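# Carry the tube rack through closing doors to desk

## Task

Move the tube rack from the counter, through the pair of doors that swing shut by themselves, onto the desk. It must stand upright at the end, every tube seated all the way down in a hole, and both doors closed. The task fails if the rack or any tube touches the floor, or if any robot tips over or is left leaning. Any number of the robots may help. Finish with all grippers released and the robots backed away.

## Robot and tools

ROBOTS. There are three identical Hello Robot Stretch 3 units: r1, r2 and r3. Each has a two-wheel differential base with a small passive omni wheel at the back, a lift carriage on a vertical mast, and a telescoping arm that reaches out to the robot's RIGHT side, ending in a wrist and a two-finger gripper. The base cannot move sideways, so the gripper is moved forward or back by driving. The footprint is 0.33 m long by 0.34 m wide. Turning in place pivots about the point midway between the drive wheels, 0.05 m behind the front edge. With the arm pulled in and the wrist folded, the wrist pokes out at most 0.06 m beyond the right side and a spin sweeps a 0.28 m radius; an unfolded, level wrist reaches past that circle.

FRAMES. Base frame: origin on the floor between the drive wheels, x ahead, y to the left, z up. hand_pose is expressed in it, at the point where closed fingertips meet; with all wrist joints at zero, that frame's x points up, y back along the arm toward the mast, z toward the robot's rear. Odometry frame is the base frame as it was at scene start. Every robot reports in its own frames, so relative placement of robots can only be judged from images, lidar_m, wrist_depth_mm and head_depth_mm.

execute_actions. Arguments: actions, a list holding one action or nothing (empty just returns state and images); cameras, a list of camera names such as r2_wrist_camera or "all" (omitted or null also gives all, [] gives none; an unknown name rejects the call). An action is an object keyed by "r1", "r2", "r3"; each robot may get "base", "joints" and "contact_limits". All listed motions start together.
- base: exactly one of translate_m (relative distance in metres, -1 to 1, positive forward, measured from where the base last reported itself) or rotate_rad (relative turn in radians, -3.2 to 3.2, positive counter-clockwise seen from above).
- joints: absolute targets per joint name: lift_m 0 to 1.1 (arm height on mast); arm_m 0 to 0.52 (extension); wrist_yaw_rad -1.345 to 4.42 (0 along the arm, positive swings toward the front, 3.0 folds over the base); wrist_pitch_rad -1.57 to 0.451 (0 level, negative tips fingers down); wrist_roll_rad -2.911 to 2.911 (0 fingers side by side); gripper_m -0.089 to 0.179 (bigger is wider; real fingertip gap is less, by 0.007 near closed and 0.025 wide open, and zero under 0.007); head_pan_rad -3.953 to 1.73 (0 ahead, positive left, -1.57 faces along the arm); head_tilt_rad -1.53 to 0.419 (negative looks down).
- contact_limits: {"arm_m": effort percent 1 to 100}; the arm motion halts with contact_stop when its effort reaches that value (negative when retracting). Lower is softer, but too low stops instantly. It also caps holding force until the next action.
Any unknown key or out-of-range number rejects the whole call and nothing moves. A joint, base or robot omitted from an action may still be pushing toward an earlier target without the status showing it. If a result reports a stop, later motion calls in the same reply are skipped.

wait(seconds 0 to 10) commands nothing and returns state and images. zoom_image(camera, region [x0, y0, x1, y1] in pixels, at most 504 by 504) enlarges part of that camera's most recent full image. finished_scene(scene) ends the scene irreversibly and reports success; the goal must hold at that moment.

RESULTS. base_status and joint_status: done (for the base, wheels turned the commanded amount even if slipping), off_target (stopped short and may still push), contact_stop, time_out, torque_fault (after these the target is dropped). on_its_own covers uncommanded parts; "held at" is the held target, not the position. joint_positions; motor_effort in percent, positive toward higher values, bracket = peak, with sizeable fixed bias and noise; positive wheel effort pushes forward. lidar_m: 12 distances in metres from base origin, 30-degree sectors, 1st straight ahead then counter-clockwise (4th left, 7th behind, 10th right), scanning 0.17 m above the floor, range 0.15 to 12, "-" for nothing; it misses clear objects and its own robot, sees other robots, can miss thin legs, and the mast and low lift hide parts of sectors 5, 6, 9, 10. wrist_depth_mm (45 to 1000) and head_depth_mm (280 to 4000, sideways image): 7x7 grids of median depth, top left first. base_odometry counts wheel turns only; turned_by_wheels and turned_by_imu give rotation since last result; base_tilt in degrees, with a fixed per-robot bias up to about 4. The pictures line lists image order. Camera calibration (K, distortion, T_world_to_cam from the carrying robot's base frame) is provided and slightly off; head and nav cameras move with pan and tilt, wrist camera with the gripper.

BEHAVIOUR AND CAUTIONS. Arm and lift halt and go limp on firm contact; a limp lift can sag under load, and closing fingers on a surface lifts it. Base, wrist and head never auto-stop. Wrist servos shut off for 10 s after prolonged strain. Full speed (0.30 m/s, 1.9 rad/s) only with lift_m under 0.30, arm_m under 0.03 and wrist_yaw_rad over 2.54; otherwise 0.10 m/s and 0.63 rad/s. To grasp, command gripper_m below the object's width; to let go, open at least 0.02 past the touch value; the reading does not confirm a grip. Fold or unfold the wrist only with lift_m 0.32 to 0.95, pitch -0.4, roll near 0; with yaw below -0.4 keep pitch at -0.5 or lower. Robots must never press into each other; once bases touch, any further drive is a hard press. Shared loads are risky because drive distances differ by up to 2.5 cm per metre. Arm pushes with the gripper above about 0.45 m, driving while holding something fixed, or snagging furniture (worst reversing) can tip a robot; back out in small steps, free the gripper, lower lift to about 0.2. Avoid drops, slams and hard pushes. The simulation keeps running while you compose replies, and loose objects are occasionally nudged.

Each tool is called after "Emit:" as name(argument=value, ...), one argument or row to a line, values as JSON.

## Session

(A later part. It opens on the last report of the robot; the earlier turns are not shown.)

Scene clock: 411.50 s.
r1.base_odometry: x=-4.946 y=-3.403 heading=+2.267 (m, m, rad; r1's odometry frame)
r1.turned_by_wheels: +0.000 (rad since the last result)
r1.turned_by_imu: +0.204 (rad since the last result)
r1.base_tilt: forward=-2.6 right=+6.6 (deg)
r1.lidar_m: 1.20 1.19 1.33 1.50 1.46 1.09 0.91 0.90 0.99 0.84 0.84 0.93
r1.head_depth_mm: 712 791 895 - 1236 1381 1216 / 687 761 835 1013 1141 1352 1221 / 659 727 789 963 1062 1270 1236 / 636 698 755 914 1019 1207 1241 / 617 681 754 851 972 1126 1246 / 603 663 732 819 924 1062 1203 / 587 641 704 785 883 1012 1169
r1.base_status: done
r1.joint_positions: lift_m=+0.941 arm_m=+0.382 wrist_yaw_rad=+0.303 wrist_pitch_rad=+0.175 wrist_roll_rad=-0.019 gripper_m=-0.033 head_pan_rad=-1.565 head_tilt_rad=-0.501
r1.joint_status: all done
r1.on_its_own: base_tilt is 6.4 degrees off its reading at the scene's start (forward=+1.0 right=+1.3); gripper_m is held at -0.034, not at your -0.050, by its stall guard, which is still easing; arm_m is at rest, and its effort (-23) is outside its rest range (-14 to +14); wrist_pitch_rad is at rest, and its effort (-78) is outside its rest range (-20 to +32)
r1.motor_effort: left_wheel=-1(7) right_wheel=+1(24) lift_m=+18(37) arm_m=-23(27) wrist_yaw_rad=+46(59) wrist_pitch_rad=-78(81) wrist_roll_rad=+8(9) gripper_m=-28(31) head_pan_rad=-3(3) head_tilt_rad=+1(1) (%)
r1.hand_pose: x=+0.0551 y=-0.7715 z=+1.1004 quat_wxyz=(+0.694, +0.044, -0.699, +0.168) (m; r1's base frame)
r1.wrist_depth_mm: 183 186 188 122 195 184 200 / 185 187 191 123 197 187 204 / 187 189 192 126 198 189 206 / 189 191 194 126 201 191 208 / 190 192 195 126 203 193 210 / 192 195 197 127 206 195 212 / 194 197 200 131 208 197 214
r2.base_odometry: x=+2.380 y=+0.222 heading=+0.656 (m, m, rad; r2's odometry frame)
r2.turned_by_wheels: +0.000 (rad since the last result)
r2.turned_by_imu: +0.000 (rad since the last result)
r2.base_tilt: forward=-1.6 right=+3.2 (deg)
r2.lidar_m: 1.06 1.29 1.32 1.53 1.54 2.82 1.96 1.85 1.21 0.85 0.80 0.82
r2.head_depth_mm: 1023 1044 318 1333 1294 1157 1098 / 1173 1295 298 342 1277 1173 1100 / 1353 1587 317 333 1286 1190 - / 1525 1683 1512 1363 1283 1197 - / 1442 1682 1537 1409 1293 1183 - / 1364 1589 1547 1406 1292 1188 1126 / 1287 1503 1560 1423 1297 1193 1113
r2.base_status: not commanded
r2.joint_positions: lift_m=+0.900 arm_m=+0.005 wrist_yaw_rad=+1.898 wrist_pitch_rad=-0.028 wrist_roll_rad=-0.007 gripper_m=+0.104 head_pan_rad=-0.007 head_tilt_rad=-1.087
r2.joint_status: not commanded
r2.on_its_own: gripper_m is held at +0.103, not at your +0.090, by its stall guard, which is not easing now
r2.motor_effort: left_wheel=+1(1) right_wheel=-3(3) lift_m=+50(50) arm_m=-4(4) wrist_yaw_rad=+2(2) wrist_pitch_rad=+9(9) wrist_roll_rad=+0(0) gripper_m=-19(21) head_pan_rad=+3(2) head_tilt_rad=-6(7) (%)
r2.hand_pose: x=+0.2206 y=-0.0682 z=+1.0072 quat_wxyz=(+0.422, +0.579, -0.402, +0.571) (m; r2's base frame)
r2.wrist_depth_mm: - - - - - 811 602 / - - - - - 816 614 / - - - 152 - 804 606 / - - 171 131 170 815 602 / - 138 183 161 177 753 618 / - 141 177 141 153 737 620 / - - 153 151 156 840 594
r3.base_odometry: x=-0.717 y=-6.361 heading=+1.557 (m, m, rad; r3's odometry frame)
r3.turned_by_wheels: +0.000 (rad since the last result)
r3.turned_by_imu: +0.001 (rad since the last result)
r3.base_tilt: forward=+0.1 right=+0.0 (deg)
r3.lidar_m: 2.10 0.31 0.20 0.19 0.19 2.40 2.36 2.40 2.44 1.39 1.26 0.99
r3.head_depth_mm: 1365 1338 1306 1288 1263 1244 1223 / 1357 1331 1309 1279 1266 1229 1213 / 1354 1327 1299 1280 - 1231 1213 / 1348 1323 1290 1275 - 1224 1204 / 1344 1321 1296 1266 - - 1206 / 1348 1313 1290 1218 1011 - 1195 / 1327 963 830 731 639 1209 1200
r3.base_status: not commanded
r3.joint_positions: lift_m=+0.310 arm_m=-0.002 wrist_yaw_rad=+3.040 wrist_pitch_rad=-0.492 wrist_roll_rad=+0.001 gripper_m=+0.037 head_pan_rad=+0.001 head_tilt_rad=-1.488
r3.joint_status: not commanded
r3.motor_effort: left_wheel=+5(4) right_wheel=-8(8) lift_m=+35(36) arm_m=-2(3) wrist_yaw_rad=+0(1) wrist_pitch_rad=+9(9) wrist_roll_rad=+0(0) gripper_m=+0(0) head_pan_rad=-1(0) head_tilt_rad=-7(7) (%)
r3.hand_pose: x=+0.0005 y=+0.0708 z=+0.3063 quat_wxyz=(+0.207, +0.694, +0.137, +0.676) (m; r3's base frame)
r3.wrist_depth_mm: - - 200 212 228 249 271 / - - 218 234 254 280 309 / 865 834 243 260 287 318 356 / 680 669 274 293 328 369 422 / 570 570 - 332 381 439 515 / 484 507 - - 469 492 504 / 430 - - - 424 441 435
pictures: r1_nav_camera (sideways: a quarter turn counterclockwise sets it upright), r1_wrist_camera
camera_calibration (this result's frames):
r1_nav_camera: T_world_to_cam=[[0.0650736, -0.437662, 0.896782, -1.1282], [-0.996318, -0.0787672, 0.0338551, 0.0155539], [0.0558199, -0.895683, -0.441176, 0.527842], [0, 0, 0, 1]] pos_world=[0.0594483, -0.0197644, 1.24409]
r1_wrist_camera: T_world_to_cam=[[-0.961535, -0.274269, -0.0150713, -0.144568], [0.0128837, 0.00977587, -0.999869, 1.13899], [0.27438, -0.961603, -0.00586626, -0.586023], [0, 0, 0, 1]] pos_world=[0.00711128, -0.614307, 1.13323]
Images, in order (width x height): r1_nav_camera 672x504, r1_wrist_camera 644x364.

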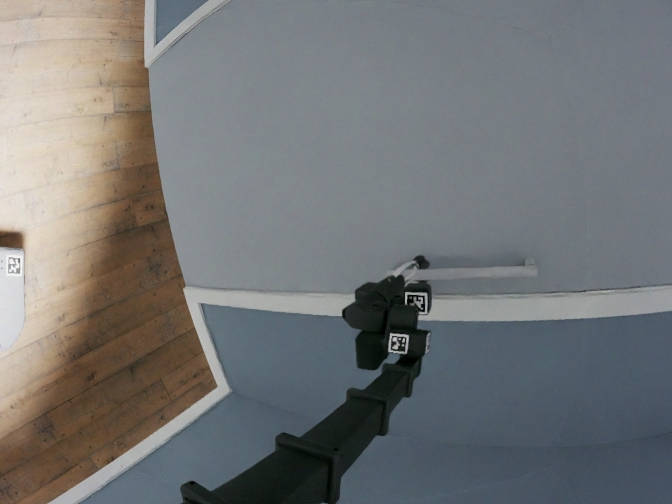

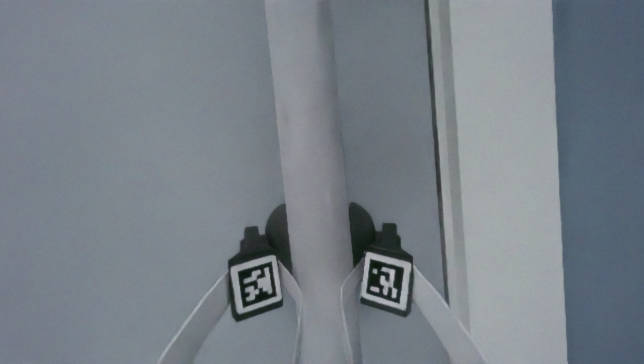

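Emit:
execute_actions(
  actions=[
    {"r1":{"joints":{"arm_m":0.475}},"r2":{"base":{"rotate_rad":1.45}}},
  ],
  cameras=[],
)

Emit:
execute_actions(
  actions=[
    {"r2":{"base":{"translate_m":0.7}}},
  ],
  cameras=["r2_nav_camera","r3_nav_camera"],
)

Scene clock: 416.13 s.
r1.base_odometry: x=-4.946 y=-3.403 heading=+2.267 (m, m, rad; r1's odometry frame)
r1.turned_by_wheels: +0.000 (rad since the last result)
r1.turned_by_imu: -0.053 (rad since the last result)
r1.base_tilt: forward=+1.0 right=+1.4 (deg)
r1.lidar_m: 1.18 1.17 1.26 1.48 1.41 1.17 0.93 0.92 1.00 0.85 0.84 0.92
r1.head_depth_mm: 830 915 1015 - - 1482 1298 / 796 873 945 1094 1229 1433 1290 / 754 827 885 1030 1148 1329 1301 / 733 775 850 986 1096 1242 1298 / 707 769 843 929 1037 1172 1257 / 682 739 806 885 977 1106 1220 / 657 710 772 844 933 1046 1187
r1.base_status: not commanded
r1.joint_positions: lift_m=+0.940 arm_m=+0.476 wrist_yaw_rad=+0.170 wrist_pitch_rad=-0.018 wrist_roll_rad=-0.009 gripper_m=-0.021 head_pan_rad=-1.565 head_tilt_rad=-0.501
r1.joint_status: all done
r1.on_its_own: wrist_yaw_rad is held at +0.193, not at your +0.350, by its stall guard, which is not easing now; gripper_m is held at -0.022, not at your -0.050, by its stall guard, which is not easing now; wrist_yaw_rad is at rest, and its effort (+27) is outside its rest range (-12 to +12)
r1.motor_effort: left_wheel=-2(7) right_wheel=+2(5) lift_m=+38(38) arm_m=-9(17) wrist_yaw_rad=+27(41) wrist_pitch_rad=+8(73) wrist_roll_rad=+2(8) gripper_m=-21(25) head_pan_rad=-2(3) head_tilt_rad=+1(1) (%)
r1.hand_pose: x=+0.0219 y=-0.8727 z=+1.0502 quat_wxyz=(+0.709, +0.066, -0.700, +0.054) (m; r1's base frame)
r1.wrist_depth_mm: 151 158 167 108 187 188 219 / 154 162 172 112 191 195 227 / 159 166 177 116 198 202 235 / 163 171 182 119 205 209 245 / 167 176 186 122 210 219 254 / 172 181 189 126 214 226 265 / 176 186 202 133 228 253 278
r2.base_odometry: x=+2.380 y=+0.222 heading=+2.106 (m, m, rad; r2's odometry frame)
r2.turned_by_wheels: +1.450 (rad since the last result)
r2.turned_by_imu: +1.466 (rad since the last result)
r2.base_tilt: forward=-1.6 right=+3.3 (deg)
r2.lidar_m: 1.85 1.53 3.28 2.07 1.86 1.41 0.89 0.80 0.80 0.97 1.29 1.30
r2.head_depth_mm: 1830 1577 318 1337 1289 1164 1096 / 1894 1715 299 342 1273 1176 1094 / 1896 1683 317 333 1281 1191 - / 1920 1709 1520 1368 1279 1195 - / 1909 1715 1546 1395 1289 1196 - / 1830 1666 1560 1399 1298 1196 1125 / 1621 1587 1561 1415 1293 1198 1106
r2.base_status: done
r2.joint_positions: lift_m=+0.900 arm_m=+0.005 wrist_yaw_rad=+1.898 wrist_pitch_rad=-0.028 wrist_roll_rad=-0.007 gripper_m=+0.104 head_pan_rad=-0.007 head_tilt_rad=-1.087
r2.joint_status: not commanded
r2.on_its_own: gripper_m is held at +0.103, not at your +0.090, by its stall guard, which is not easing now
r2.motor_effort: left_wheel=-3(7) right_wheel=+3(8) lift_m=+49(50) arm_m=-4(4) wrist_yaw_rad=+2(2) wrist_pitch_rad=+9(9) wrist_roll_rad=+0(0) gripper_m=-20(20) head_pan_rad=+2(3) head_tilt_rad=-8(7) (%)
r2.hand_pose: x=+0.2206 y=-0.0682 z=+1.0072 quat_wxyz=(+0.422, +0.579, -0.402, +0.571) (m; r2's base frame)
r2.wrist_depth_mm: - - - - - - 999 / - - - - - - 990 / - - - 151 - - 995 / - - 171 131 170 - - / - 138 182 161 176 - - / - 140 177 141 153 - - / - - 153 150 156 - 980
r3.base_odometry: x=-0.717 y=-6.361 heading=+1.557 (m, m, rad; r3's odometry frame)
r3.turned_by_wheels: +0.000 (rad since the last result)
r3.turned_by_imu: +0.001 (rad since the last result)
r3.base_tilt: forward=+0.1 right=+0.0 (deg)
r3.lidar_m: 2.12 0.31 0.20 0.19 0.19 2.39 2.36 2.39 1.55 1.52 1.27 0.98
r3.head_depth_mm: 1354 1342 1321 1296 1251 1237 1220 / 1361 1338 1310 1285 1252 1238 1220 / 1358 1330 1300 1283 - 1229 1209 / 1354 1332 1302 1280 - 1232 1210 / 1351 1322 1295 1266 - - 1200 / 1350 1312 1288 1212 1007 - 1197 / 1339 969 833 729 640 1205 1195
r3.base_status: not commanded
r3.joint_positions: lift_m=+0.310 arm_m=-0.002 wrist_yaw_rad=+3.040 wrist_pitch_rad=-0.492 wrist_roll_rad=+0.001 gripper_m=+0.037 head_pan_rad=+0.001 head_tilt_rad=-1.488
r3.joint_status: not commanded
r3.motor_effort: left_wheel=+5(4) right_wheel=-8(7) lift_m=+36(36) arm_m=-2(3) wrist_yaw_rad=-1(1) wrist_pitch_rad=+9(9) wrist_roll_rad=+0(0) gripper_m=+0(1) head_pan_rad=+1(1) head_tilt_rad=-7(8) (%)
r3.hand_pose: x=+0.0005 y=+0.0708 z=+0.3063 quat_wxyz=(+0.207, +0.694, +0.137, +0.676) (m; r3's base frame)
r3.wrist_depth_mm: - - 200 213 230 249 272 / - - 219 233 255 278 308 / 855 823 242 260 287 317 355 / 669 661 273 294 323 369 428 / 570 563 - 335 377 436 506 / 484 504 - - 458 492 508 / 438 - - - 425 435 439
pictures: none
No camera images: the call's "cameras" was empty. Leave "cameras" out to get every camera's image.

Scene clock: 424.07 s.
r1.base_odometry: x=-4.946 y=-3.403 heading=+2.267 (m, m, rad; r1's odometry frame)
r1.turned_by_wheels: +0.000 (rad since the last result)
r1.turned_by_imu: -0.002 (rad since the last result)
r1.base_tilt: forward=+1.0 right=+1.5 (deg)
r1.lidar_m: 1.18 1.16 1.27 1.48 1.41 1.16 0.93 0.92 1.00 0.85 0.84 0.92
r1.head_depth_mm: 832 917 1019 - - 1478 1293 / 794 876 939 1099 1233 1422 1296 / 756 827 885 1043 1148 1327 1303 / 737 774 849 987 1095 1243 1289 / 705 768 839 926 1034 1166 1256 / 682 740 806 887 981 1102 1222 / 656 712 772 847 935 1043 1178
r1.base_status: not commanded
r1.joint_positions: lift_m=+0.940 arm_m=+0.476 wrist_yaw_rad=+0.170 wrist_pitch_rad=-0.018 wrist_roll_rad=-0.009 gripper_m=-0.021 head_pan_rad=-1.565 head_tilt_rad=-0.501
r1.joint_status: not commanded
r1.on_its_own: wrist_yaw_rad is held at +0.193, not at your +0.350, by its stall guard, which is not easing now; gripper_m is held at -0.022, not at your -0.050, by its stall guard, which is not easing now; wrist_yaw_rad is at rest, and its effort (+26) is outside its rest range (-12 to +12)
r1.motor_effort: left_wheel=-3(2) right_wheel=+2(2) lift_m=+38(38) arm_m=-9(9) wrist_yaw_rad=+26(27) wrist_pitch_rad=+8(8) wrist_roll_rad=+2(2) gripper_m=-21(20) head_pan_rad=-3(1) head_tilt_rad=+1(0) (%)
r1.hand_pose: x=+0.0219 y=-0.8727 z=+1.0502 quat_wxyz=(+0.709, +0.066, -0.700, +0.054) (m; r1's base frame)
r1.wrist_depth_mm: 151 157 166 108 186 188 218 / 155 162 172 112 192 194 227 / 158 167 177 115 198 202 235 / 163 171 182 120 205 209 245 / 167 175 186 122 212 217 255 / 171 180 189 126 214 227 265 / 176 186 201 133 227 252 279
r2.base_odometry: x=+2.023 y=+0.824 heading=+2.106 (m, m, rad; r2's odometry frame)
r2.turned_by_wheels: +0.000 (rad since the last result)
r2.turned_by_imu: +0.003 (rad since the last result)
r2.base_tilt: forward=-1.6 right=+3.3 (deg)
r2.lidar_m: 1.26 0.91 2.82 2.56 2.31 2.33 1.48 1.33 1.34 0.93 0.84 0.84
r2.head_depth_mm: 1891 1594 - 1333 1292 1166 1094 / 1898 1721 299 341 1275 1185 1098 / 1910 1707 317 333 1277 1191 - / 1518 1658 1525 1364 1278 1197 - / 1341 1621 1533 1410 1281 1196 - / 1243 1469 1546 1404 1293 1196 1115 / 1149 1340 1512 1359 1300 1196 1116
r2.base_status: done
r2.joint_positions: lift_m=+0.900 arm_m=+0.005 wrist_yaw_rad=+1.898 wrist_pitch_rad=-0.028 wrist_roll_rad=-0.007 gripper_m=+0.104 head_pan_rad=-0.007 head_tilt_rad=-1.087
r2.joint_status: not commanded
r2.on_its_own: gripper_m is held at +0.103, not at your +0.090, by its stall guard, which is not easing now
r2.motor_effort: left_wheel=-3(5) right_wheel=+3(7) lift_m=+50(49) arm_m=-4(4) wrist_yaw_rad=+2(2) wrist_pitch_rad=+9(9) wrist_roll_rad=+0(0) gripper_m=-20(19) head_pan_rad=+3(2) head_tilt_rad=-7(7) (%)
r2.hand_pose: x=+0.2206 y=-0.0682 z=+1.0072 quat_wxyz=(+0.422, +0.579, -0.402, +0.571) (m; r2's base frame)
r2.wrist_depth_mm: - 964 - - - - - / - 997 - - - - - / - - - 152 - - - / - - 171 130 169 - - / - 138 183 161 176 - 603 / - 140 178 141 153 - 605 / - 783 153 150 156 - 602
r3.base_odometry: x=-0.717 y=-6.361 heading=+1.557 (m, m, rad; r3's odometry frame)
r3.turned_by_wheels: +0.000 (rad since the last result)
r3.turned_by_imu: +0.002 (rad since the last result)
r3.base_tilt: forward=+0.1 right=+0.0 (deg)
r3.lidar_m: 2.12 0.31 0.20 0.19 0.19 2.39 2.36 2.39 2.44 0.90 1.26 0.98
r3.head_depth_mm: 1356 1343 1317 1287 1267 1237 1220 / 1361 1337 1303 1284 1254 1237 1214 / 1360 1337 1311 1272 - 1233 1208 / 1348 1328 1303 1269 - 1229 1208 / 1345 1320 1299 1271 - - 1204 / 1348 1309 1282 1215 1004 - 1196 / 1332 963 834 731 637 1216 1189
r3.base_status: not commanded
r3.joint_positions: lift_m=+0.310 arm_m=-0.002 wrist_yaw_rad=+3.040 wrist_pitch_rad=-0.492 wrist_roll_rad=+0.001 gripper_m=+0.037 head_pan_rad=+0.001 head_tilt_rad=-1.488
r3.joint_status: not commanded
r3.motor_effort: left_wheel=+5(5) right_wheel=-8(8) lift_m=+35(36) arm_m=-2(2) wrist_yaw_rad=+0(1) wrist_pitch_rad=+9(9) wrist_roll_rad=-1(0) gripper_m=+1(0) head_pan_rad=+0(0) head_tilt_rad=-8(7) (%)
r3.hand_pose: x=+0.0005 y=+0.0708 z=+0.3063 quat_wxyz=(+0.207, +0.694, +0.137, +0.676) (m; r3's base frame)
r3.wrist_depth_mm: - - 199 212 228 250 273 / - - 218 234 256 279 309 / 840 828 242 260 286 318 355 / 683 673 271 294 325 364 422 / 570 570 - 335 378 439 518 / 481 503 - - 468 489 506 / 433 - - - 428 438 438
pictures: r2_nav_camera (sideways: a quarter turn counterclockwise sets it upright), r3_nav_camera (sideways: a quarter turn counterclockwise sets it upright)
camera_calibration (this result's frames):
r2_nav_camera: T_world_to_cam=[[0.872351, -0.0348101, 0.487639, -0.599324], [-0.0427092, -0.999075, 0.00508488, 0.0471354], [0.487011, -0.0252625, -0.87303, 1.09074], [0, 0, 0, 1]] pos_world=[-0.006369, 0.0537841, 1.24427]
r3_nav_camera: T_world_to_cam=[[0.998861, -0.0393, 0.0270754, 0.00860933], [-0.0379335, -0.998066, -0.0492572, 0.117007], [0.0289589, 0.048174, -0.998419, 1.25108], [0, 0, 0, 1]] pos_world=[-0.040391, 0.0568494, 1.25464]
Images, in order (width x height): r2_nav_camera 672x504, r3_nav_camera 672x504.

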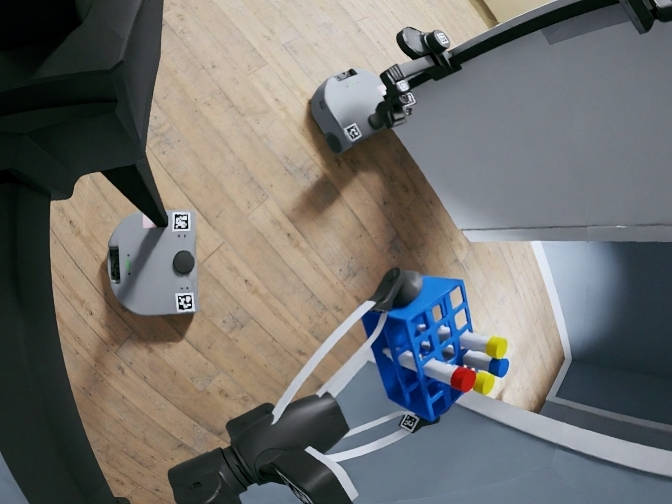

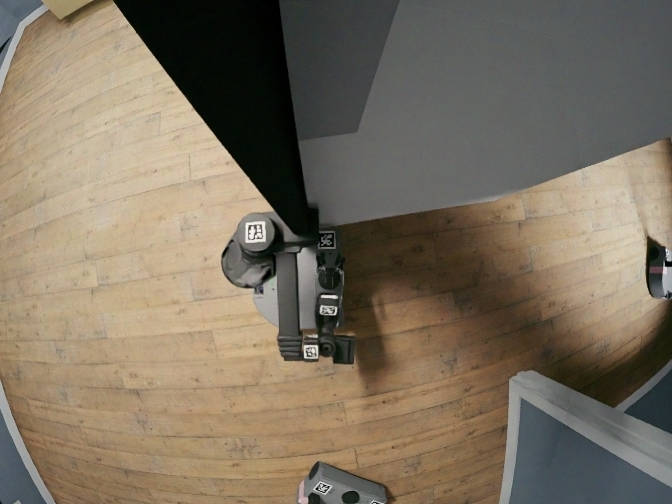

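Emit:
execute_actions(
  actions=[
    {"r2":{"base":{"translate_m":0.85}}},
  ],
  cameras=[],
)

Emit:
execute_actions(
  actions=[
    {"r2":{"base":{"rotate_rad":-0.6}}},
  ],
  cameras=["r2_nav_camera","r3_nav_camera"],
)

Scene clock: 434.53 s.
r1.base_odometry: x=-4.946 y=-3.403 heading=+2.267 (m, m, rad; r1's odometry frame)
r1.turned_by_wheels: +0.000 (rad since the last result)
r1.turned_by_imu: -0.002 (rad since the last result)
r1.base_tilt: forward=+0.9 right=+1.6 (deg)
r1.lidar_m: 1.18 1.17 1.26 1.48 1.41 1.16 0.93 0.92 1.00 0.85 0.85 0.92
r1.head_depth_mm: 833 916 1022 - - 1484 1297 / 793 873 943 1099 1226 1429 1291 / 757 825 888 1035 1158 1324 1288 / 734 773 850 980 1097 1248 1290 / 706 768 842 928 1033 1164 1270 / 682 740 804 883 985 1103 1222 / 656 711 773 847 933 1045 1178
r1.base_status: not commanded
r1.joint_positions: lift_m=+0.940 arm_m=+0.476 wrist_yaw_rad=+0.170 wrist_pitch_rad=-0.018 wrist_roll_rad=-0.009 gripper_m=-0.021 head_pan_rad=-1.565 head_tilt_rad=-0.501
r1.joint_status: not commanded
r1.on_its_own: wrist_yaw_rad is held at +0.193, not at your +0.350, by its stall guard, which is not easing now; gripper_m is held at -0.022, not at your -0.050, by its stall guard, which is not easing now; wrist_yaw_rad is at rest, and its effort (+27) is outside its rest range (-12 to +12)
r1.motor_effort: left_wheel=-3(2) right_wheel=+2(2) lift_m=+38(38) arm_m=-9(9) wrist_yaw_rad=+27(27) wrist_pitch_rad=+8(8) wrist_roll_rad=+2(2) gripper_m=-20(21) head_pan_rad=-3(3) head_tilt_rad=+1(1) (%)
r1.hand_pose: x=+0.0219 y=-0.8727 z=+1.0502 quat_wxyz=(+0.709, +0.066, -0.700, +0.054) (m; r1's base frame)
r1.wrist_depth_mm: 151 158 166 108 186 189 219 / 155 162 171 111 193 195 226 / 159 166 177 116 198 202 235 / 163 170 182 119 205 209 244 / 168 176 186 122 210 218 255 / 172 181 190 126 214 227 266 / 176 186 202 133 228 252 278
r2.base_odometry: x=+1.589 y=+1.556 heading=+2.106 (m, m, rad; r2's odometry frame)
r2.turned_by_wheels: +0.000 (rad since the last result)
r2.turned_by_imu: +0.003 (rad since the last result)
r2.base_tilt: forward=-1.6 right=+3.3 (deg)
r2.lidar_m: 0.55 0.49 0.49 0.53 2.86 2.88 2.20 1.98 0.51 0.44 1.62 2.03
r2.head_depth_mm: 1864 1610 318 1330 1295 1171 1102 / 1787 1706 299 342 1274 1176 1096 / 1622 1693 317 333 1278 1189 - / 688 844 956 1351 1286 1194 - / 588 693 854 1110 1293 1186 - / 515 607 741 953 1258 1193 1113 / 479 557 667 830 1104 1193 1115
r2.base_status: done
r2.joint_positions: lift_m=+0.900 arm_m=+0.005 wrist_yaw_rad=+1.898 wrist_pitch_rad=-0.028 wrist_roll_rad=-0.007 gripper_m=+0.104 head_pan_rad=-0.007 head_tilt_rad=-1.087
r2.joint_status: not commanded
r2.on_its_own: gripper_m is held at +0.103, not at your +0.090, by its stall guard, which is not easing now
r2.motor_effort: left_wheel=-3(4) right_wheel=+3(8) lift_m=+50(49) arm_m=-4(4) wrist_yaw_rad=+2(2) wrist_pitch_rad=+9(9) wrist_roll_rad=+0(0) gripper_m=-20(19) head_pan_rad=+3(3) head_tilt_rad=-7(7) (%)
r2.hand_pose: x=+0.2206 y=-0.0682 z=+1.0072 quat_wxyz=(+0.422, +0.579, -0.402, +0.571) (m; r2's base frame)
r2.wrist_depth_mm: 385 417 458 546 - - - / 392 430 475 499 - - - / 410 447 489 153 - - - / 419 448 171 131 169 - - / 431 138 183 161 177 - - / 438 140 177 140 153 - - / 468 488 153 150 156 - -
r3.base_odometry: x=-0.717 y=-6.361 heading=+1.557 (m, m, rad; r3's odometry frame)
r3.turned_by_wheels: +0.000 (rad since the last result)
r3.turned_by_imu: +0.003 (rad since the last result)
r3.base_tilt: forward=+0.1 right=+0.0 (deg)
r3.lidar_m: 2.12 0.31 0.20 0.19 0.19 2.40 2.36 2.39 2.44 2.26 1.26 0.40
r3.head_depth_mm: 576 1164 1198 1279 1270 1238 1226 / 1364 1148 1146 1287 1260 1235 1217 / 1360 1319 1146 1285 - 1225 1211 / 1356 1325 1302 1282 - 1227 1208 / 1340 1326 1290 1268 - - 1197 / 1344 1324 1292 1204 1003 - 1207 / 1337 964 831 733 639 1208 1197
r3.base_status: not commanded
r3.joint_positions: lift_m=+0.310 arm_m=-0.002 wrist_yaw_rad=+3.040 wrist_pitch_rad=-0.492 wrist_roll_rad=+0.001 gripper_m=+0.037 head_pan_rad=+0.001 head_tilt_rad=-1.488
r3.joint_status: not commanded
r3.motor_effort: left_wheel=+5(5) right_wheel=-7(8) lift_m=+35(36) arm_m=-3(2) wrist_yaw_rad=-1(1) wrist_pitch_rad=+10(9) wrist_roll_rad=+0(0) gripper_m=+0(1) head_pan_rad=-1(1) head_tilt_rad=-7(7) (%)
r3.hand_pose: x=+0.0005 y=+0.0708 z=+0.3063 quat_wxyz=(+0.207, +0.694, +0.137, +0.676) (m; r3's base frame)
r3.wrist_depth_mm: - - 199 212 229 250 274 / - - 219 235 255 278 310 / 844 820 242 260 285 316 356 / 682 661 275 292 326 364 425 / 563 565 - 336 378 436 515 / 484 501 - - 462 497 508 / 438 - - - 424 437 445
pictures: none
No camera images: the call's "cameras" was empty. Leave "cameras" out to get every camera's image.

Scene clock: 436.43 s.
r1.base_odometry: x=-4.946 y=-3.403 heading=+2.267 (m, m, rad; r1's odometry frame)
r1.turned_by_wheels: +0.000 (rad since the last result)
r1.turned_by_imu: +0.000 (rad since the last result)
r1.base_tilt: forward=+0.9 right=+1.5 (deg)
r1.lidar_m: 1.18 1.16 1.26 1.48 1.41 1.17 0.93 0.92 1.00 0.86 0.84 0.92
r1.head_depth_mm: 829 914 1015 - - 1478 1288 / 795 873 945 1097 1230 1424 1297 / 755 828 887 1036 1150 1333 1296 / 732 775 852 982 1094 1251 1289 / 708 770 840 926 1034 1172 1266 / 679 740 806 885 982 1093 1225 / 659 711 770 844 934 1039 1177
r1.base_status: not commanded
r1.joint_positions: lift_m=+0.940 arm_m=+0.476 wrist_yaw_rad=+0.170 wrist_pitch_rad=-0.018 wrist_roll_rad=-0.009 gripper_m=-0.021 head_pan_rad=-1.565 head_tilt_rad=-0.501
r1.joint_status: not commanded
r1.on_its_own: wrist_yaw_rad is held at +0.193, not at your +0.350, by its stall guard, which is not easing now; gripper_m is held at -0.022, not at your -0.050, by its stall guard, which is not easing now; wrist_yaw_rad is at rest, and its effort (+27) is outside its rest range (-12 to +12)
r1.motor_effort: left_wheel=-2(2) right_wheel=+2(2) lift_m=+38(38) arm_m=-9(9) wrist_yaw_rad=+27(27) wrist_pitch_rad=+8(8) wrist_roll_rad=+2(2) gripper_m=-21(21) head_pan_rad=-2(2) head_tilt_rad=+0(1) (%)
r1.hand_pose: x=+0.0219 y=-0.8727 z=+1.0502 quat_wxyz=(+0.709, +0.066, -0.700, +0.054) (m; r1's base frame)
r1.wrist_depth_mm: 151 158 166 108 186 189 218 / 155 162 172 112 192 194 227 / 159 165 176 115 198 202 235 / 163 171 182 119 204 210 244 / 167 176 186 122 211 217 254 / 171 181 189 126 213 228 265 / 177 186 202 133 228 252 277
r2.base_odometry: x=+1.589 y=+1.556 heading=+1.506 (m, m, rad; r2's odometry frame)
r2.turned_by_wheels: -0.600 (rad since the last result)
r2.turned_by_imu: -0.607 (rad since the last result)
r2.base_tilt: forward=-1.6 right=+3.3 (deg)
r2.lidar_m: 1.79 0.57 0.49 0.49 0.53 0.53 2.86 2.29 1.99 0.57 0.44 1.62
r2.head_depth_mm: 1663 1664 319 1332 1289 1173 1090 / 1898 1726 299 342 1277 1181 1099 / 1906 1688 317 333 1288 1195 - / 1908 1710 1509 1370 1283 1197 - / 1939 1708 1531 1404 1287 1189 - / 1936 1707 1542 1406 1293 1192 1125 / 1827 1732 1568 1140 1174 1183 1111
r2.base_status: done
r2.joint_positions: lift_m=+0.900 arm_m=+0.005 wrist_yaw_rad=+1.898 wrist_pitch_rad=-0.028 wrist_roll_rad=-0.007 gripper_m=+0.104 head_pan_rad=-0.007 head_tilt_rad=-1.087
r2.joint_status: not commanded
r2.on_its_own: gripper_m is held at +0.103, not at your +0.090, by its stall guard, which is not easing now
r2.motor_effort: left_wheel=+2(4) right_wheel=-3(7) lift_m=+50(50) arm_m=-4(4) wrist_yaw_rad=+2(2) wrist_pitch_rad=+9(9) wrist_roll_rad=+0(0) gripper_m=-20(20) head_pan_rad=+3(2) head_tilt_rad=-7(6) (%)
r2.hand_pose: x=+0.2206 y=-0.0682 z=+1.0072 quat_wxyz=(+0.422, +0.579, -0.402, +0.571) (m; r2's base frame)
r2.wrist_depth_mm: 484 - - - - - - / 496 - - - - - - / 489 - - 131 - - - / 485 591 171 131 169 - - / 492 138 182 161 176 - - / 480 140 178 141 153 - - / 538 630 153 150 156 - -
r3.base_odometry: x=-0.717 y=-6.361 heading=+1.557 (m, m, rad; r3's odometry frame)
r3.turned_by_wheels: +0.000 (rad since the last result)
r3.turned_by_imu: +0.001 (rad since the last result)
r3.base_tilt: forward=+0.1 right=+0.0 (deg)
r3.lidar_m: 0.42 0.31 0.20 0.19 0.19 2.39 2.36 2.39 2.45 2.26 1.26 0.40
r3.head_depth_mm: 1369 1349 1192 1295 1265 1235 1222 / 595 1169 1153 1281 1258 1239 1210 / 1352 873 1140 1288 - 1226 1206 / 1359 1316 1296 1278 - 1229 1212 / 1349 1320 1298 1270 - - 1194 / 1340 1314 1286 1212 1002 - 1200 / 1330 961 830 732 639 1214 1194
r3.base_status: not commanded
r3.joint_positions: lift_m=+0.310 arm_m=-0.002 wrist_yaw_rad=+3.040 wrist_pitch_rad=-0.492 wrist_roll_rad=+0.001 gripper_m=+0.037 head_pan_rad=+0.001 head_tilt_rad=-1.488
r3.joint_status: not commanded
r3.motor_effort: left_wheel=+4(4) right_wheel=-8(8) lift_m=+36(36) arm_m=-3(2) wrist_yaw_rad=-1(1) wrist_pitch_rad=+9(9) wrist_roll_rad=+0(0) gripper_m=+1(0) head_pan_rad=+0(0) head_tilt_rad=-7(8) (%)
r3.hand_pose: x=+0.0005 y=+0.0708 z=+0.3063 quat_wxyz=(+0.207, +0.694, +0.137, +0.676) (m; r3's base frame)
r3.wrist_depth_mm: - - 198 213 229 248 270 / - - 218 233 255 280 308 / 857 817 242 260 284 319 358 / 689 655 274 294 327 372 419 / 564 567 - 336 378 435 521 / 483 505 - - 466 483 511 / 436 - - - 422 443 440
pictures: r2_nav_camera (sideways: a quarter turn counterclockwise sets it upright), r3_nav_camera (sideways: a quarter turn counterclockwise sets it upright)
camera_calibration (this result's frames):
r2_nav_camera: T_world_to_cam=[[0.872359, -0.0348035, 0.487625, -0.599306], [-0.0427016, -0.999075, 0.00508546, 0.0471346], [0.486997, -0.0252587, -0.873038, 1.09075], [0, 0, 0, 1]] pos_world=[-0.00637034, 0.053784, 1.24427]
r3_nav_camera: T_world_to_cam=[[0.998861, -0.0392999, 0.0270754, 0.00860933], [-0.0379334, -0.998066, -0.0492572, 0.117007], [0.0289588, 0.048174, -0.998419, 1.25108], [0, 0, 0, 1]] pos_world=[-0.040391, 0.0568494, 1.25464]
Images, in order (width x height): r2_nav_camera 672x504, r3_nav_camera 672x504.

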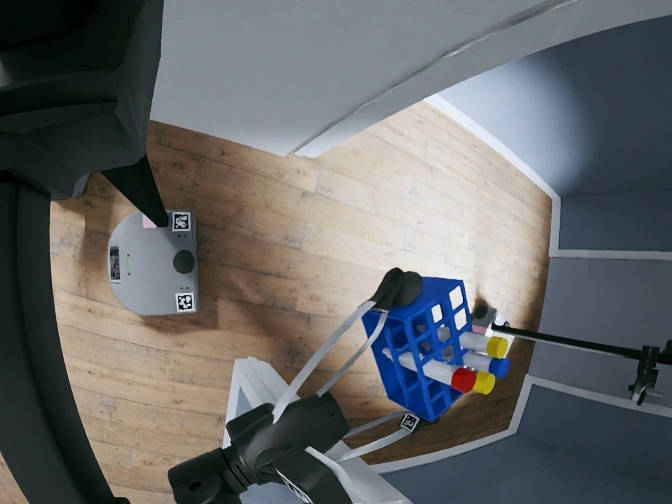

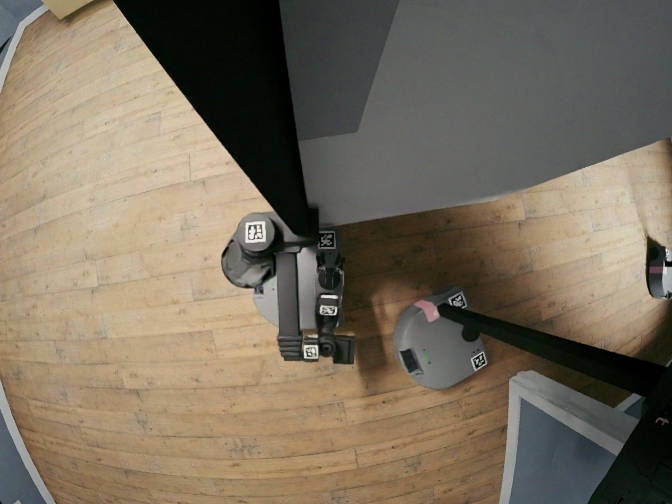

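Emit:
execute_actions(
  actions=[
    {"r2":{"base":{"translate_m":0.6}}},
  ],
  cameras=[],
)

Emit:
execute_actions(
  actions=[
    {"r2":{"base":{"rotate_rad":-0.95}}},
  ],
  cameras=[],
)

Emit:
execute_actions(
  actions=[
    {"r2":{"base":{"translate_m":0.8}}},
  ],
  cameras=["r2_nav_camera","r1_nav_camera"],
)

Scene clock: 444.13 s.
r1.base_odometry: x=-4.946 y=-3.403 heading=+2.267 (m, m, rad; r1's odometry frame)
r1.turned_by_wheels: +0.000 (rad since the last result)
r1.turned_by_imu: -0.002 (rad since the last result)
r1.base_tilt: forward=+1.0 right=+1.4 (deg)
r1.lidar_m: 1.18 1.17 1.26 1.18 1.19 1.17 0.93 0.92 1.00 0.85 0.84 0.92
r1.head_depth_mm: 829 916 1019 - - 1474 1298 / 795 872 939 1091 1237 1424 1297 / 755 825 887 1038 1149 1325 1291 / 735 774 849 982 1093 1237 1299 / 709 769 843 928 1036 1166 1260 / 682 739 807 887 985 1107 1225 / 658 711 776 846 934 1041 1181
r1.base_status: not commanded
r1.joint_positions: lift_m=+0.940 arm_m=+0.476 wrist_yaw_rad=+0.170 wrist_pitch_rad=-0.018 wrist_roll_rad=-0.009 gripper_m=-0.021 head_pan_rad=-1.565 head_tilt_rad=-0.501
r1.joint_status: not commanded
r1.on_its_own: wrist_yaw_rad is held at +0.193, not at your +0.350, by its stall guard, which is not easing now; gripper_m is held at -0.022, not at your -0.050, by its stall guard, which is not easing now; wrist_yaw_rad is at rest, and its effort (+27) is outside its rest range (-12 to +12)
r1.motor_effort: left_wheel=-2(2) right_wheel=+2(2) lift_m=+38(38) arm_m=-9(9) wrist_yaw_rad=+27(27) wrist_pitch_rad=+8(8) wrist_roll_rad=+2(2) gripper_m=-21(21) head_pan_rad=-3(3) head_tilt_rad=+0(1) (%)
r1.hand_pose: x=+0.0219 y=-0.8727 z=+1.0502 quat_wxyz=(+0.709, +0.066, -0.700, +0.054) (m; r1's base frame)
r1.wrist_depth_mm: 150 158 167 108 185 189 218 / 155 162 172 112 192 195 227 / 159 166 176 116 197 201 236 / 162 170 182 119 206 209 246 / 167 176 186 122 210 218 255 / 171 180 190 126 215 227 266 / 177 186 202 133 229 252 277
r2.base_odometry: x=+1.628 y=+2.154 heading=+1.506 (m, m, rad; r2's odometry frame)
r2.turned_by_wheels: +0.000 (rad since the last result)
r2.turned_by_imu: +0.003 (rad since the last result)
r2.base_tilt: forward=-1.6 right=+3.2 (deg)
r2.lidar_m: 1.94 1.14 0.99 0.41 0.42 0.66 3.43 0.57 0.53 1.11 1.30 1.06
r2.head_depth_mm: 1871 1405 318 1337 1288 1169 1094 / 1872 1717 299 343 1283 1183 1098 / 1902 1708 316 333 1278 1189 - / 1938 1710 1527 1378 1283 1197 - / 1913 1694 1558 1410 1291 1188 - / 1868 1723 1557 1414 1288 1202 1118 / 1596 1662 1570 1422 1296 1199 1105
r2.base_status: done
r2.joint_positions: lift_m=+0.900 arm_m=+0.005 wrist_yaw_rad=+1.898 wrist_pitch_rad=-0.028 wrist_roll_rad=-0.007 gripper_m=+0.104 head_pan_rad=-0.007 head_tilt_rad=-1.087
r2.joint_status: not commanded
r2.on_its_own: gripper_m is held at +0.103, not at your +0.090, by its stall guard, which is not easing now
r2.motor_effort: left_wheel=+1(6) right_wheel=-3(5) lift_m=+50(50) arm_m=-4(4) wrist_yaw_rad=+2(2) wrist_pitch_rad=+9(9) wrist_roll_rad=+0(0) gripper_m=-21(20) head_pan_rad=+3(3) head_tilt_rad=-7(8) (%)
r2.hand_pose: x=+0.2206 y=-0.0682 z=+1.0072 quat_wxyz=(+0.422, +0.579, -0.402, +0.571) (m; r2's base frame)
r2.wrist_depth_mm: 834 - - - - - 865 / 854 - - - - - 696 / 868 - - 152 - - - / 871 - 171 130 171 - - / 927 138 183 161 176 - - / 884 141 177 140 153 - - / 991 - 153 150 156 - -
r3.base_odometry: x=-0.717 y=-6.361 heading=+1.557 (m, m, rad; r3's odometry frame)
r3.turned_by_wheels: +0.000 (rad since the last result)
r3.turned_by_imu: +0.002 (rad since the last result)
r3.base_tilt: forward=+0.1 right=+0.1 (deg)
r3.lidar_m: 0.94 0.31 0.20 0.19 0.19 2.39 2.36 2.39 2.45 2.26 1.26 0.98
r3.head_depth_mm: 1364 1346 1312 1287 1267 1243 1225 / 1367 1333 1315 1283 1259 1237 1218 / 1344 1338 1306 1275 - 1240 1218 / 1229 1321 1298 1275 - 1225 1210 / 1231 1326 1294 1269 - - 1195 / 1340 1315 1289 1215 1005 - 1208 / 1334 962 834 728 639 1207 1197
r3.base_status: not commanded
r3.joint_positions: lift_m=+0.310 arm_m=-0.002 wrist_yaw_rad=+3.040 wrist_pitch_rad=-0.492 wrist_roll_rad=+0.001 gripper_m=+0.037 head_pan_rad=+0.001 head_tilt_rad=-1.488
r3.joint_status: not commanded
r3.motor_effort: left_wheel=+5(4) right_wheel=-8(8) lift_m=+36(36) arm_m=-3(2) wrist_yaw_rad=-1(1) wrist_pitch_rad=+10(9) wrist_roll_rad=+0(0) gripper_m=+0(0) head_pan_rad=+0(1) head_tilt_rad=-7(7) (%)
r3.hand_pose: x=+0.0005 y=+0.0708 z=+0.3063 quat_wxyz=(+0.207, +0.694, +0.137, +0.676) (m; r3's base frame)
r3.wrist_depth_mm: - - 198 212 228 250 274 / - - 220 232 255 279 310 / 883 825 243 258 284 318 356 / 691 661 274 294 323 368 420 / 569 571 - 336 375 437 522 / 487 505 - - 461 486 505 / 432 - - - 422 438 440
pictures: none
No camera images: the call's "cameras" was empty. Leave "cameras" out to get every camera's image.

Scene clock: 446.60 s.
r1.base_odometry: x=-4.946 y=-3.403 heading=+2.267 (m, m, rad; r1's odometry frame)
r1.turned_by_wheels: +0.000 (rad since the last result)
r1.turned_by_imu: +0.000 (rad since the last result)
r1.base_tilt: forward=+0.9 right=+1.6 (deg)
r1.lidar_m: 1.18 1.17 1.27 1.18 1.20 1.16 0.93 0.92 1.00 0.86 0.84 0.92
r1.head_depth_mm: 829 918 1015 - - 1469 1296 / 795 870 943 1100 1228 1438 1292 / 755 826 885 1039 1152 1322 1287 / 732 776 851 986 1097 1243 1290 / 708 767 840 929 1038 1171 1256 / 681 738 806 884 983 1099 1229 / 657 711 773 845 933 1045 1180
r1.base_status: not commanded
r1.joint_positions: lift_m=+0.940 arm_m=+0.476 wrist_yaw_rad=+0.170 wrist_pitch_rad=-0.018 wrist_roll_rad=-0.009 gripper_m=-0.021 head_pan_rad=-1.565 head_tilt_rad=-0.501
r1.joint_status: not commanded
r1.on_its_own: wrist_yaw_rad is held at +0.193, not at your +0.350, by its stall guard, which is not easing now; gripper_m is held at -0.022, not at your -0.050, by its stall guard, which is not easing now; wrist_yaw_rad is at rest, and its effort (+28) is outside its rest range (-12 to +12)
r1.motor_effort: left_wheel=-3(2) right_wheel=+2(2) lift_m=+38(38) arm_m=-9(9) wrist_yaw_rad=+28(27) wrist_pitch_rad=+8(8) wrist_roll_rad=+2(2) gripper_m=-21(21) head_pan_rad=-2(2) head_tilt_rad=+1(1) (%)
r1.hand_pose: x=+0.0219 y=-0.8727 z=+1.0502 quat_wxyz=(+0.709, +0.066, -0.700, +0.054) (m; r1's base frame)
r1.wrist_depth_mm: 151 157 167 108 186 189 218 / 155 161 172 112 192 194 226 / 159 167 177 116 199 201 234 / 163 170 182 119 204 209 245 / 167 175 187 122 211 218 254 / 172 181 189 126 214 225 265 / 176 186 201 132 227 252 278
r2.base_odometry: x=+1.628 y=+2.154 heading=+0.556 (m, m, rad; r2's odometry frame)
r2.turned_by_wheels: -0.950 (rad since the last result)
r2.turned_by_imu: -0.961 (rad since the last result)
r2.base_tilt: forward=-1.6 right=+3.2 (deg)
r2.lidar_m: 1.37 1.06 1.68 1.08 0.99 0.41 0.45 0.80 3.45 0.53 0.52 1.12
r2.head_depth_mm: 1345 1372 318 1328 1287 1170 1093 / 1505 1647 299 342 1278 1181 1100 / 1700 1691 316 334 1288 1191 - / 1850 1704 1524 1370 1275 1196 - / 1920 1719 1537 1411 1294 1187 - / 1925 1662 1507 1401 1290 1197 1114 / 1944 1495 1481 1407 1293 1199 1105
r2.base_status: done
r2.joint_positions: lift_m=+0.900 arm_m=+0.005 wrist_yaw_rad=+1.898 wrist_pitch_rad=-0.028 wrist_roll_rad=-0.007 gripper_m=+0.104 head_pan_rad=-0.007 head_tilt_rad=-1.087
r2.joint_status: not commanded
r2.on_its_own: gripper_m is held at +0.103, not at your +0.090, by its stall guard, which is not easing now
r2.motor_effort: left_wheel=+1(4) right_wheel=-3(7) lift_m=+49(49) arm_m=-4(4) wrist_yaw_rad=+2(2) wrist_pitch_rad=+9(9) wrist_roll_rad=+0(0) gripper_m=-20(20) head_pan_rad=+3(3) head_tilt_rad=-7(7) (%)
r2.hand_pose: x=+0.2206 y=-0.0682 z=+1.0072 quat_wxyz=(+0.422, +0.579, -0.402, +0.571) (m; r2's base frame)
r2.wrist_depth_mm: - - - - - - 844 / - - 980 - - - 852 / - - - 152 - - 858 / - - 171 131 170 - 865 / - 138 183 161 176 - 852 / - 140 177 141 153 - 867 / - - 153 150 156 - 841
r3.base_odometry: x=-0.717 y=-6.361 heading=+1.557 (m, m, rad; r3's odometry frame)
r3.turned_by_wheels: +0.000 (rad since the last result)
r3.turned_by_imu: +0.001 (rad since the last result)
r3.base_tilt: forward=+0.1 right=+0.0 (deg)
r3.lidar_m: 1.04 0.31 0.20 0.19 0.19 2.39 2.36 2.39 2.45 2.26 1.26 0.98
r3.head_depth_mm: 1359 1339 1314 1292 1259 1239 1212 / 1353 1333 1311 1277 1257 1248 1220 / 1366 1334 1312 1283 - 1234 1214 / 1276 1325 1305 1271 - 1226 1207 / 1228 1323 1293 1265 - - 1197 / 1324 1314 1288 1215 1009 - 1203 / 1344 964 832 730 637 1217 1199
r3.base_status: not commanded
r3.joint_positions: lift_m=+0.310 arm_m=-0.002 wrist_yaw_rad=+3.040 wrist_pitch_rad=-0.492 wrist_roll_rad=+0.001 gripper_m=+0.037 head_pan_rad=+0.001 head_tilt_rad=-1.488
r3.joint_status: not commanded
r3.motor_effort: left_wheel=+4(6) right_wheel=-8(8) lift_m=+36(36) arm_m=-2(2) wrist_yaw_rad=-1(1) wrist_pitch_rad=+9(10) wrist_roll_rad=-1(0) gripper_m=+0(0) head_pan_rad=+0(0) head_tilt_rad=-7(7) (%)
r3.hand_pose: x=+0.0005 y=+0.0708 z=+0.3063 quat_wxyz=(+0.207, +0.694, +0.137, +0.676) (m; r3's base frame)
r3.wrist_depth_mm: - - 199 212 229 250 272 / - - 218 233 254 279 308 / 845 826 242 262 285 316 354 / 688 659 271 291 326 369 424 / 571 579 - 334 374 436 515 / 487 509 - - 470 490 507 / 431 - - - 423 439 440
pictures: none
No camera images: the call's "cameras" was empty. Leave "cameras" out to get every camera's image.

Scene clock: 455.57 s.
r1.base_odometry: x=-4.946 y=-3.403 heading=+2.267 (m, m, rad; r1's odometry frame)
r1.turned_by_wheels: +0.000 (rad since the last result)
r1.turned_by_imu: -0.002 (rad since the last result)
r1.base_tilt: forward=+0.9 right=+1.5 (deg)
r1.lidar_m: 1.18 1.17 1.27 1.48 0.55 0.63 0.93 0.92 1.00 0.85 0.84 0.92
r1.head_depth_mm: 827 914 1019 - - 1490 1291 / 797 873 944 1092 1228 1427 1294 / 756 828 890 1040 1150 1339 1298 / 735 773 849 982 1092 1243 1301 / 710 767 842 928 1034 1172 1261 / 681 738 807 887 981 1102 1226 / 657 709 772 844 931 1039 1181
r1.base_status: not commanded
r1.joint_positions: lift_m=+0.940 arm_m=+0.476 wrist_yaw_rad=+0.170 wrist_pitch_rad=-0.018 wrist_roll_rad=-0.009 gripper_m=-0.021 head_pan_rad=-1.565 head_tilt_rad=-0.501
r1.joint_status: not commanded
r1.on_its_own: wrist_yaw_rad is held at +0.193, not at your +0.350, by its stall guard, which is not easing now; gripper_m is held at -0.022, not at your -0.050, by its stall guard, which is not easing now; wrist_yaw_rad is at rest, and its effort (+26) is outside its rest range (-12 to +12)
r1.motor_effort: left_wheel=-3(2) right_wheel=+2(2) lift_m=+38(38) arm_m=-9(9) wrist_yaw_rad=+26(27) wrist_pitch_rad=+8(8) wrist_roll_rad=+2(2) gripper_m=-21(21) head_pan_rad=-2(2) head_tilt_rad=+1(0) (%)
r1.hand_pose: x=+0.0219 y=-0.8727 z=+1.0502 quat_wxyz=(+0.709, +0.066, -0.700, +0.054) (m; r1's base frame)
r1.wrist_depth_mm: 151 158 166 108 186 188 218 / 154 162 172 111 193 195 227 / 159 166 177 115 198 202 235 / 164 170 182 119 205 210 244 / 168 176 186 122 211 219 255 / 171 181 189 126 214 227 266 / 176 185 202 133 227 252 277
r2.base_odometry: x=+2.308 y=+2.577 heading=+0.556 (m, m, rad; r2's odometry frame)
r2.turned_by_wheels: +0.000 (rad since the last result)
r2.turned_by_imu: +0.004 (rad since the last result)
r2.base_tilt: forward=-1.6 right=+3.2 (deg)
r2.lidar_m: 0.76 1.42 0.51 0.52 1.49 1.35 1.19 0.79 0.81 0.67 0.61 0.61
r2.head_depth_mm: 719 741 318 1100 1279 1166 1095 / 806 900 299 342 1277 1180 1104 / 917 1092 317 333 1278 1193 - / 1062 1317 1504 1371 1274 1188 - / 1256 1610 1535 1406 1288 1195 - / 1515 1697 1553 1402 1276 1192 1129 / 1451 1660 1554 1407 1149 1181 1112
r2.base_status: done
r2.joint_positions: lift_m=+0.900 arm_m=+0.005 wrist_yaw_rad=+1.898 wrist_pitch_rad=-0.028 wrist_roll_rad=-0.007 gripper_m=+0.104 head_pan_rad=-0.007 head_tilt_rad=-1.087
r2.joint_status: not commanded
r2.on_its_own: gripper_m is held at +0.103, not at your +0.090, by its stall guard, which is not easing now
r2.motor_effort: left_wheel=+1(7) right_wheel=-3(4) lift_m=+49(49) arm_m=-4(4) wrist_yaw_rad=+2(2) wrist_pitch_rad=+9(9) wrist_roll_rad=+0(0) gripper_m=-21(20) head_pan_rad=+2(3) head_tilt_rad=-7(7) (%)
r2.hand_pose: x=+0.2206 y=-0.0682 z=+1.0072 quat_wxyz=(+0.422, +0.579, -0.402, +0.571) (m; r2's base frame)
r2.wrist_depth_mm: - - - - 760 527 410 / - - - 981 722 529 409 / - - - 152 726 536 415 / - - 171 130 170 533 414 / - 139 182 161 177 498 418 / - 140 177 140 153 499 415 / - - 153 150 156 567 409
r3.base_odometry: x=-0.717 y=-6.361 heading=+1.557 (m, m, rad; r3's odometry frame)
r3.turned_by_wheels: +0.000 (rad since the last result)
r3.turned_by_imu: +0.003 (rad since the last result)
r3.base_tilt: forward=+0.1 right=+0.1 (deg)
r3.lidar_m: 1.76 0.31 0.20 0.19 0.19 2.39 2.36 2.39 2.45 2.26 1.26 0.98
r3.head_depth_mm: 1369 1339 1312 1292 1268 1245 1218 / 1373 1337 1319 1283 1258 1231 1221 / 1352 1329 1306 1291 - 1230 1205 / 1350 1328 1301 1276 - 1228 1210 / 1346 1320 1301 1275 - - 1207 / 1350 1310 1287 1206 1001 - 1194 / 1340 968 830 731 638 1212 1202
r3.base_status: not commanded
r3.joint_positions: lift_m=+0.310 arm_m=-0.002 wrist_yaw_rad=+3.040 wrist_pitch_rad=-0.492 wrist_roll_rad=+0.001 gripper_m=+0.037 head_pan_rad=+0.001 head_tilt_rad=-1.488
r3.joint_status: not commanded
r3.motor_effort: left_wheel=+5(5) right_wheel=-8(7) lift_m=+35(36) arm_m=-2(2) wrist_yaw_rad=-1(1) wrist_pitch_rad=+9(9) wrist_roll_rad=-1(0) gripper_m=+0(0) head_pan_rad=+0(1) head_tilt_rad=-7(7) (%)
r3.hand_pose: x=+0.0005 y=+0.0708 z=+0.3063 quat_wxyz=(+0.207, +0.694, +0.137, +0.676) (m; r3's base frame)
r3.wrist_depth_mm: - - 198 213 230 249 274 / - - 216 234 254 280 308 / 875 813 243 261 286 317 356 / 666 667 272 295 329 366 420 / 565 569 - 332 377 437 521 / 488 502 - - 463 488 505 / 433 - - - 421 439 441
pictures: r1_nav_camera (sideways: a quarter turn counterclockwise sets it upright), r2_nav_camera (sideways: a quarter turn counterclockwise sets it upright)
camera_calibration (this result's frames):
r1_nav_camera: T_world_to_cam=[[0.0650735, -0.437664, 0.89678, -1.12819], [-0.996318, -0.078767, 0.0338549, 0.0155541], [0.0558196, -0.895682, -0.441179, 0.527845], [0, 0, 0, 1]] pos_world=[0.0594483, -0.0197643, 1.24409]
r2_nav_camera: T_world_to_cam=[[0.87237, -0.0348013, 0.487606, -0.599281], [-0.0426989, -0.999075, 0.00508626, 0.0471335], [0.486978, -0.0252573, -0.873049, 1.09077], [0, 0, 0, 1]] pos_world=[-0.00637177, 0.053784, 1.24427]
Images, in order (width x height): r1_nav_camera 672x504, r2_nav_camera 672x504.

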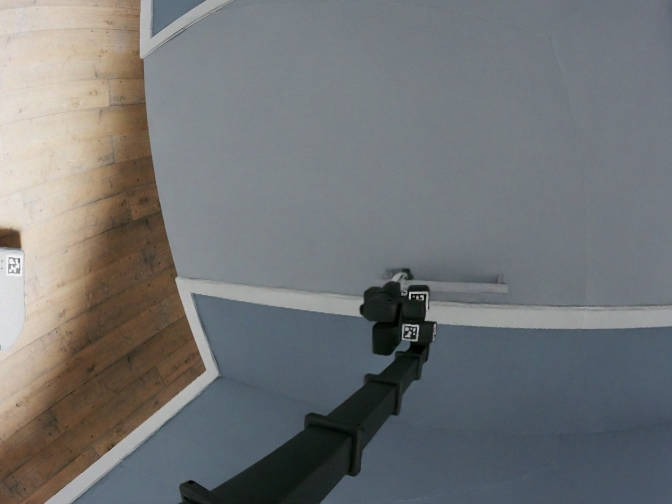

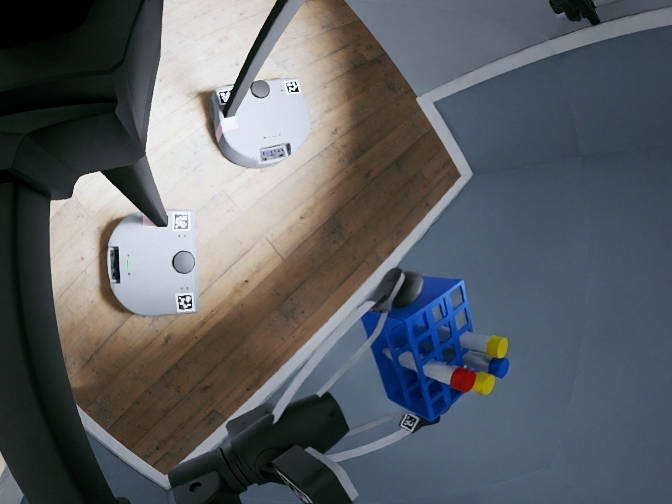

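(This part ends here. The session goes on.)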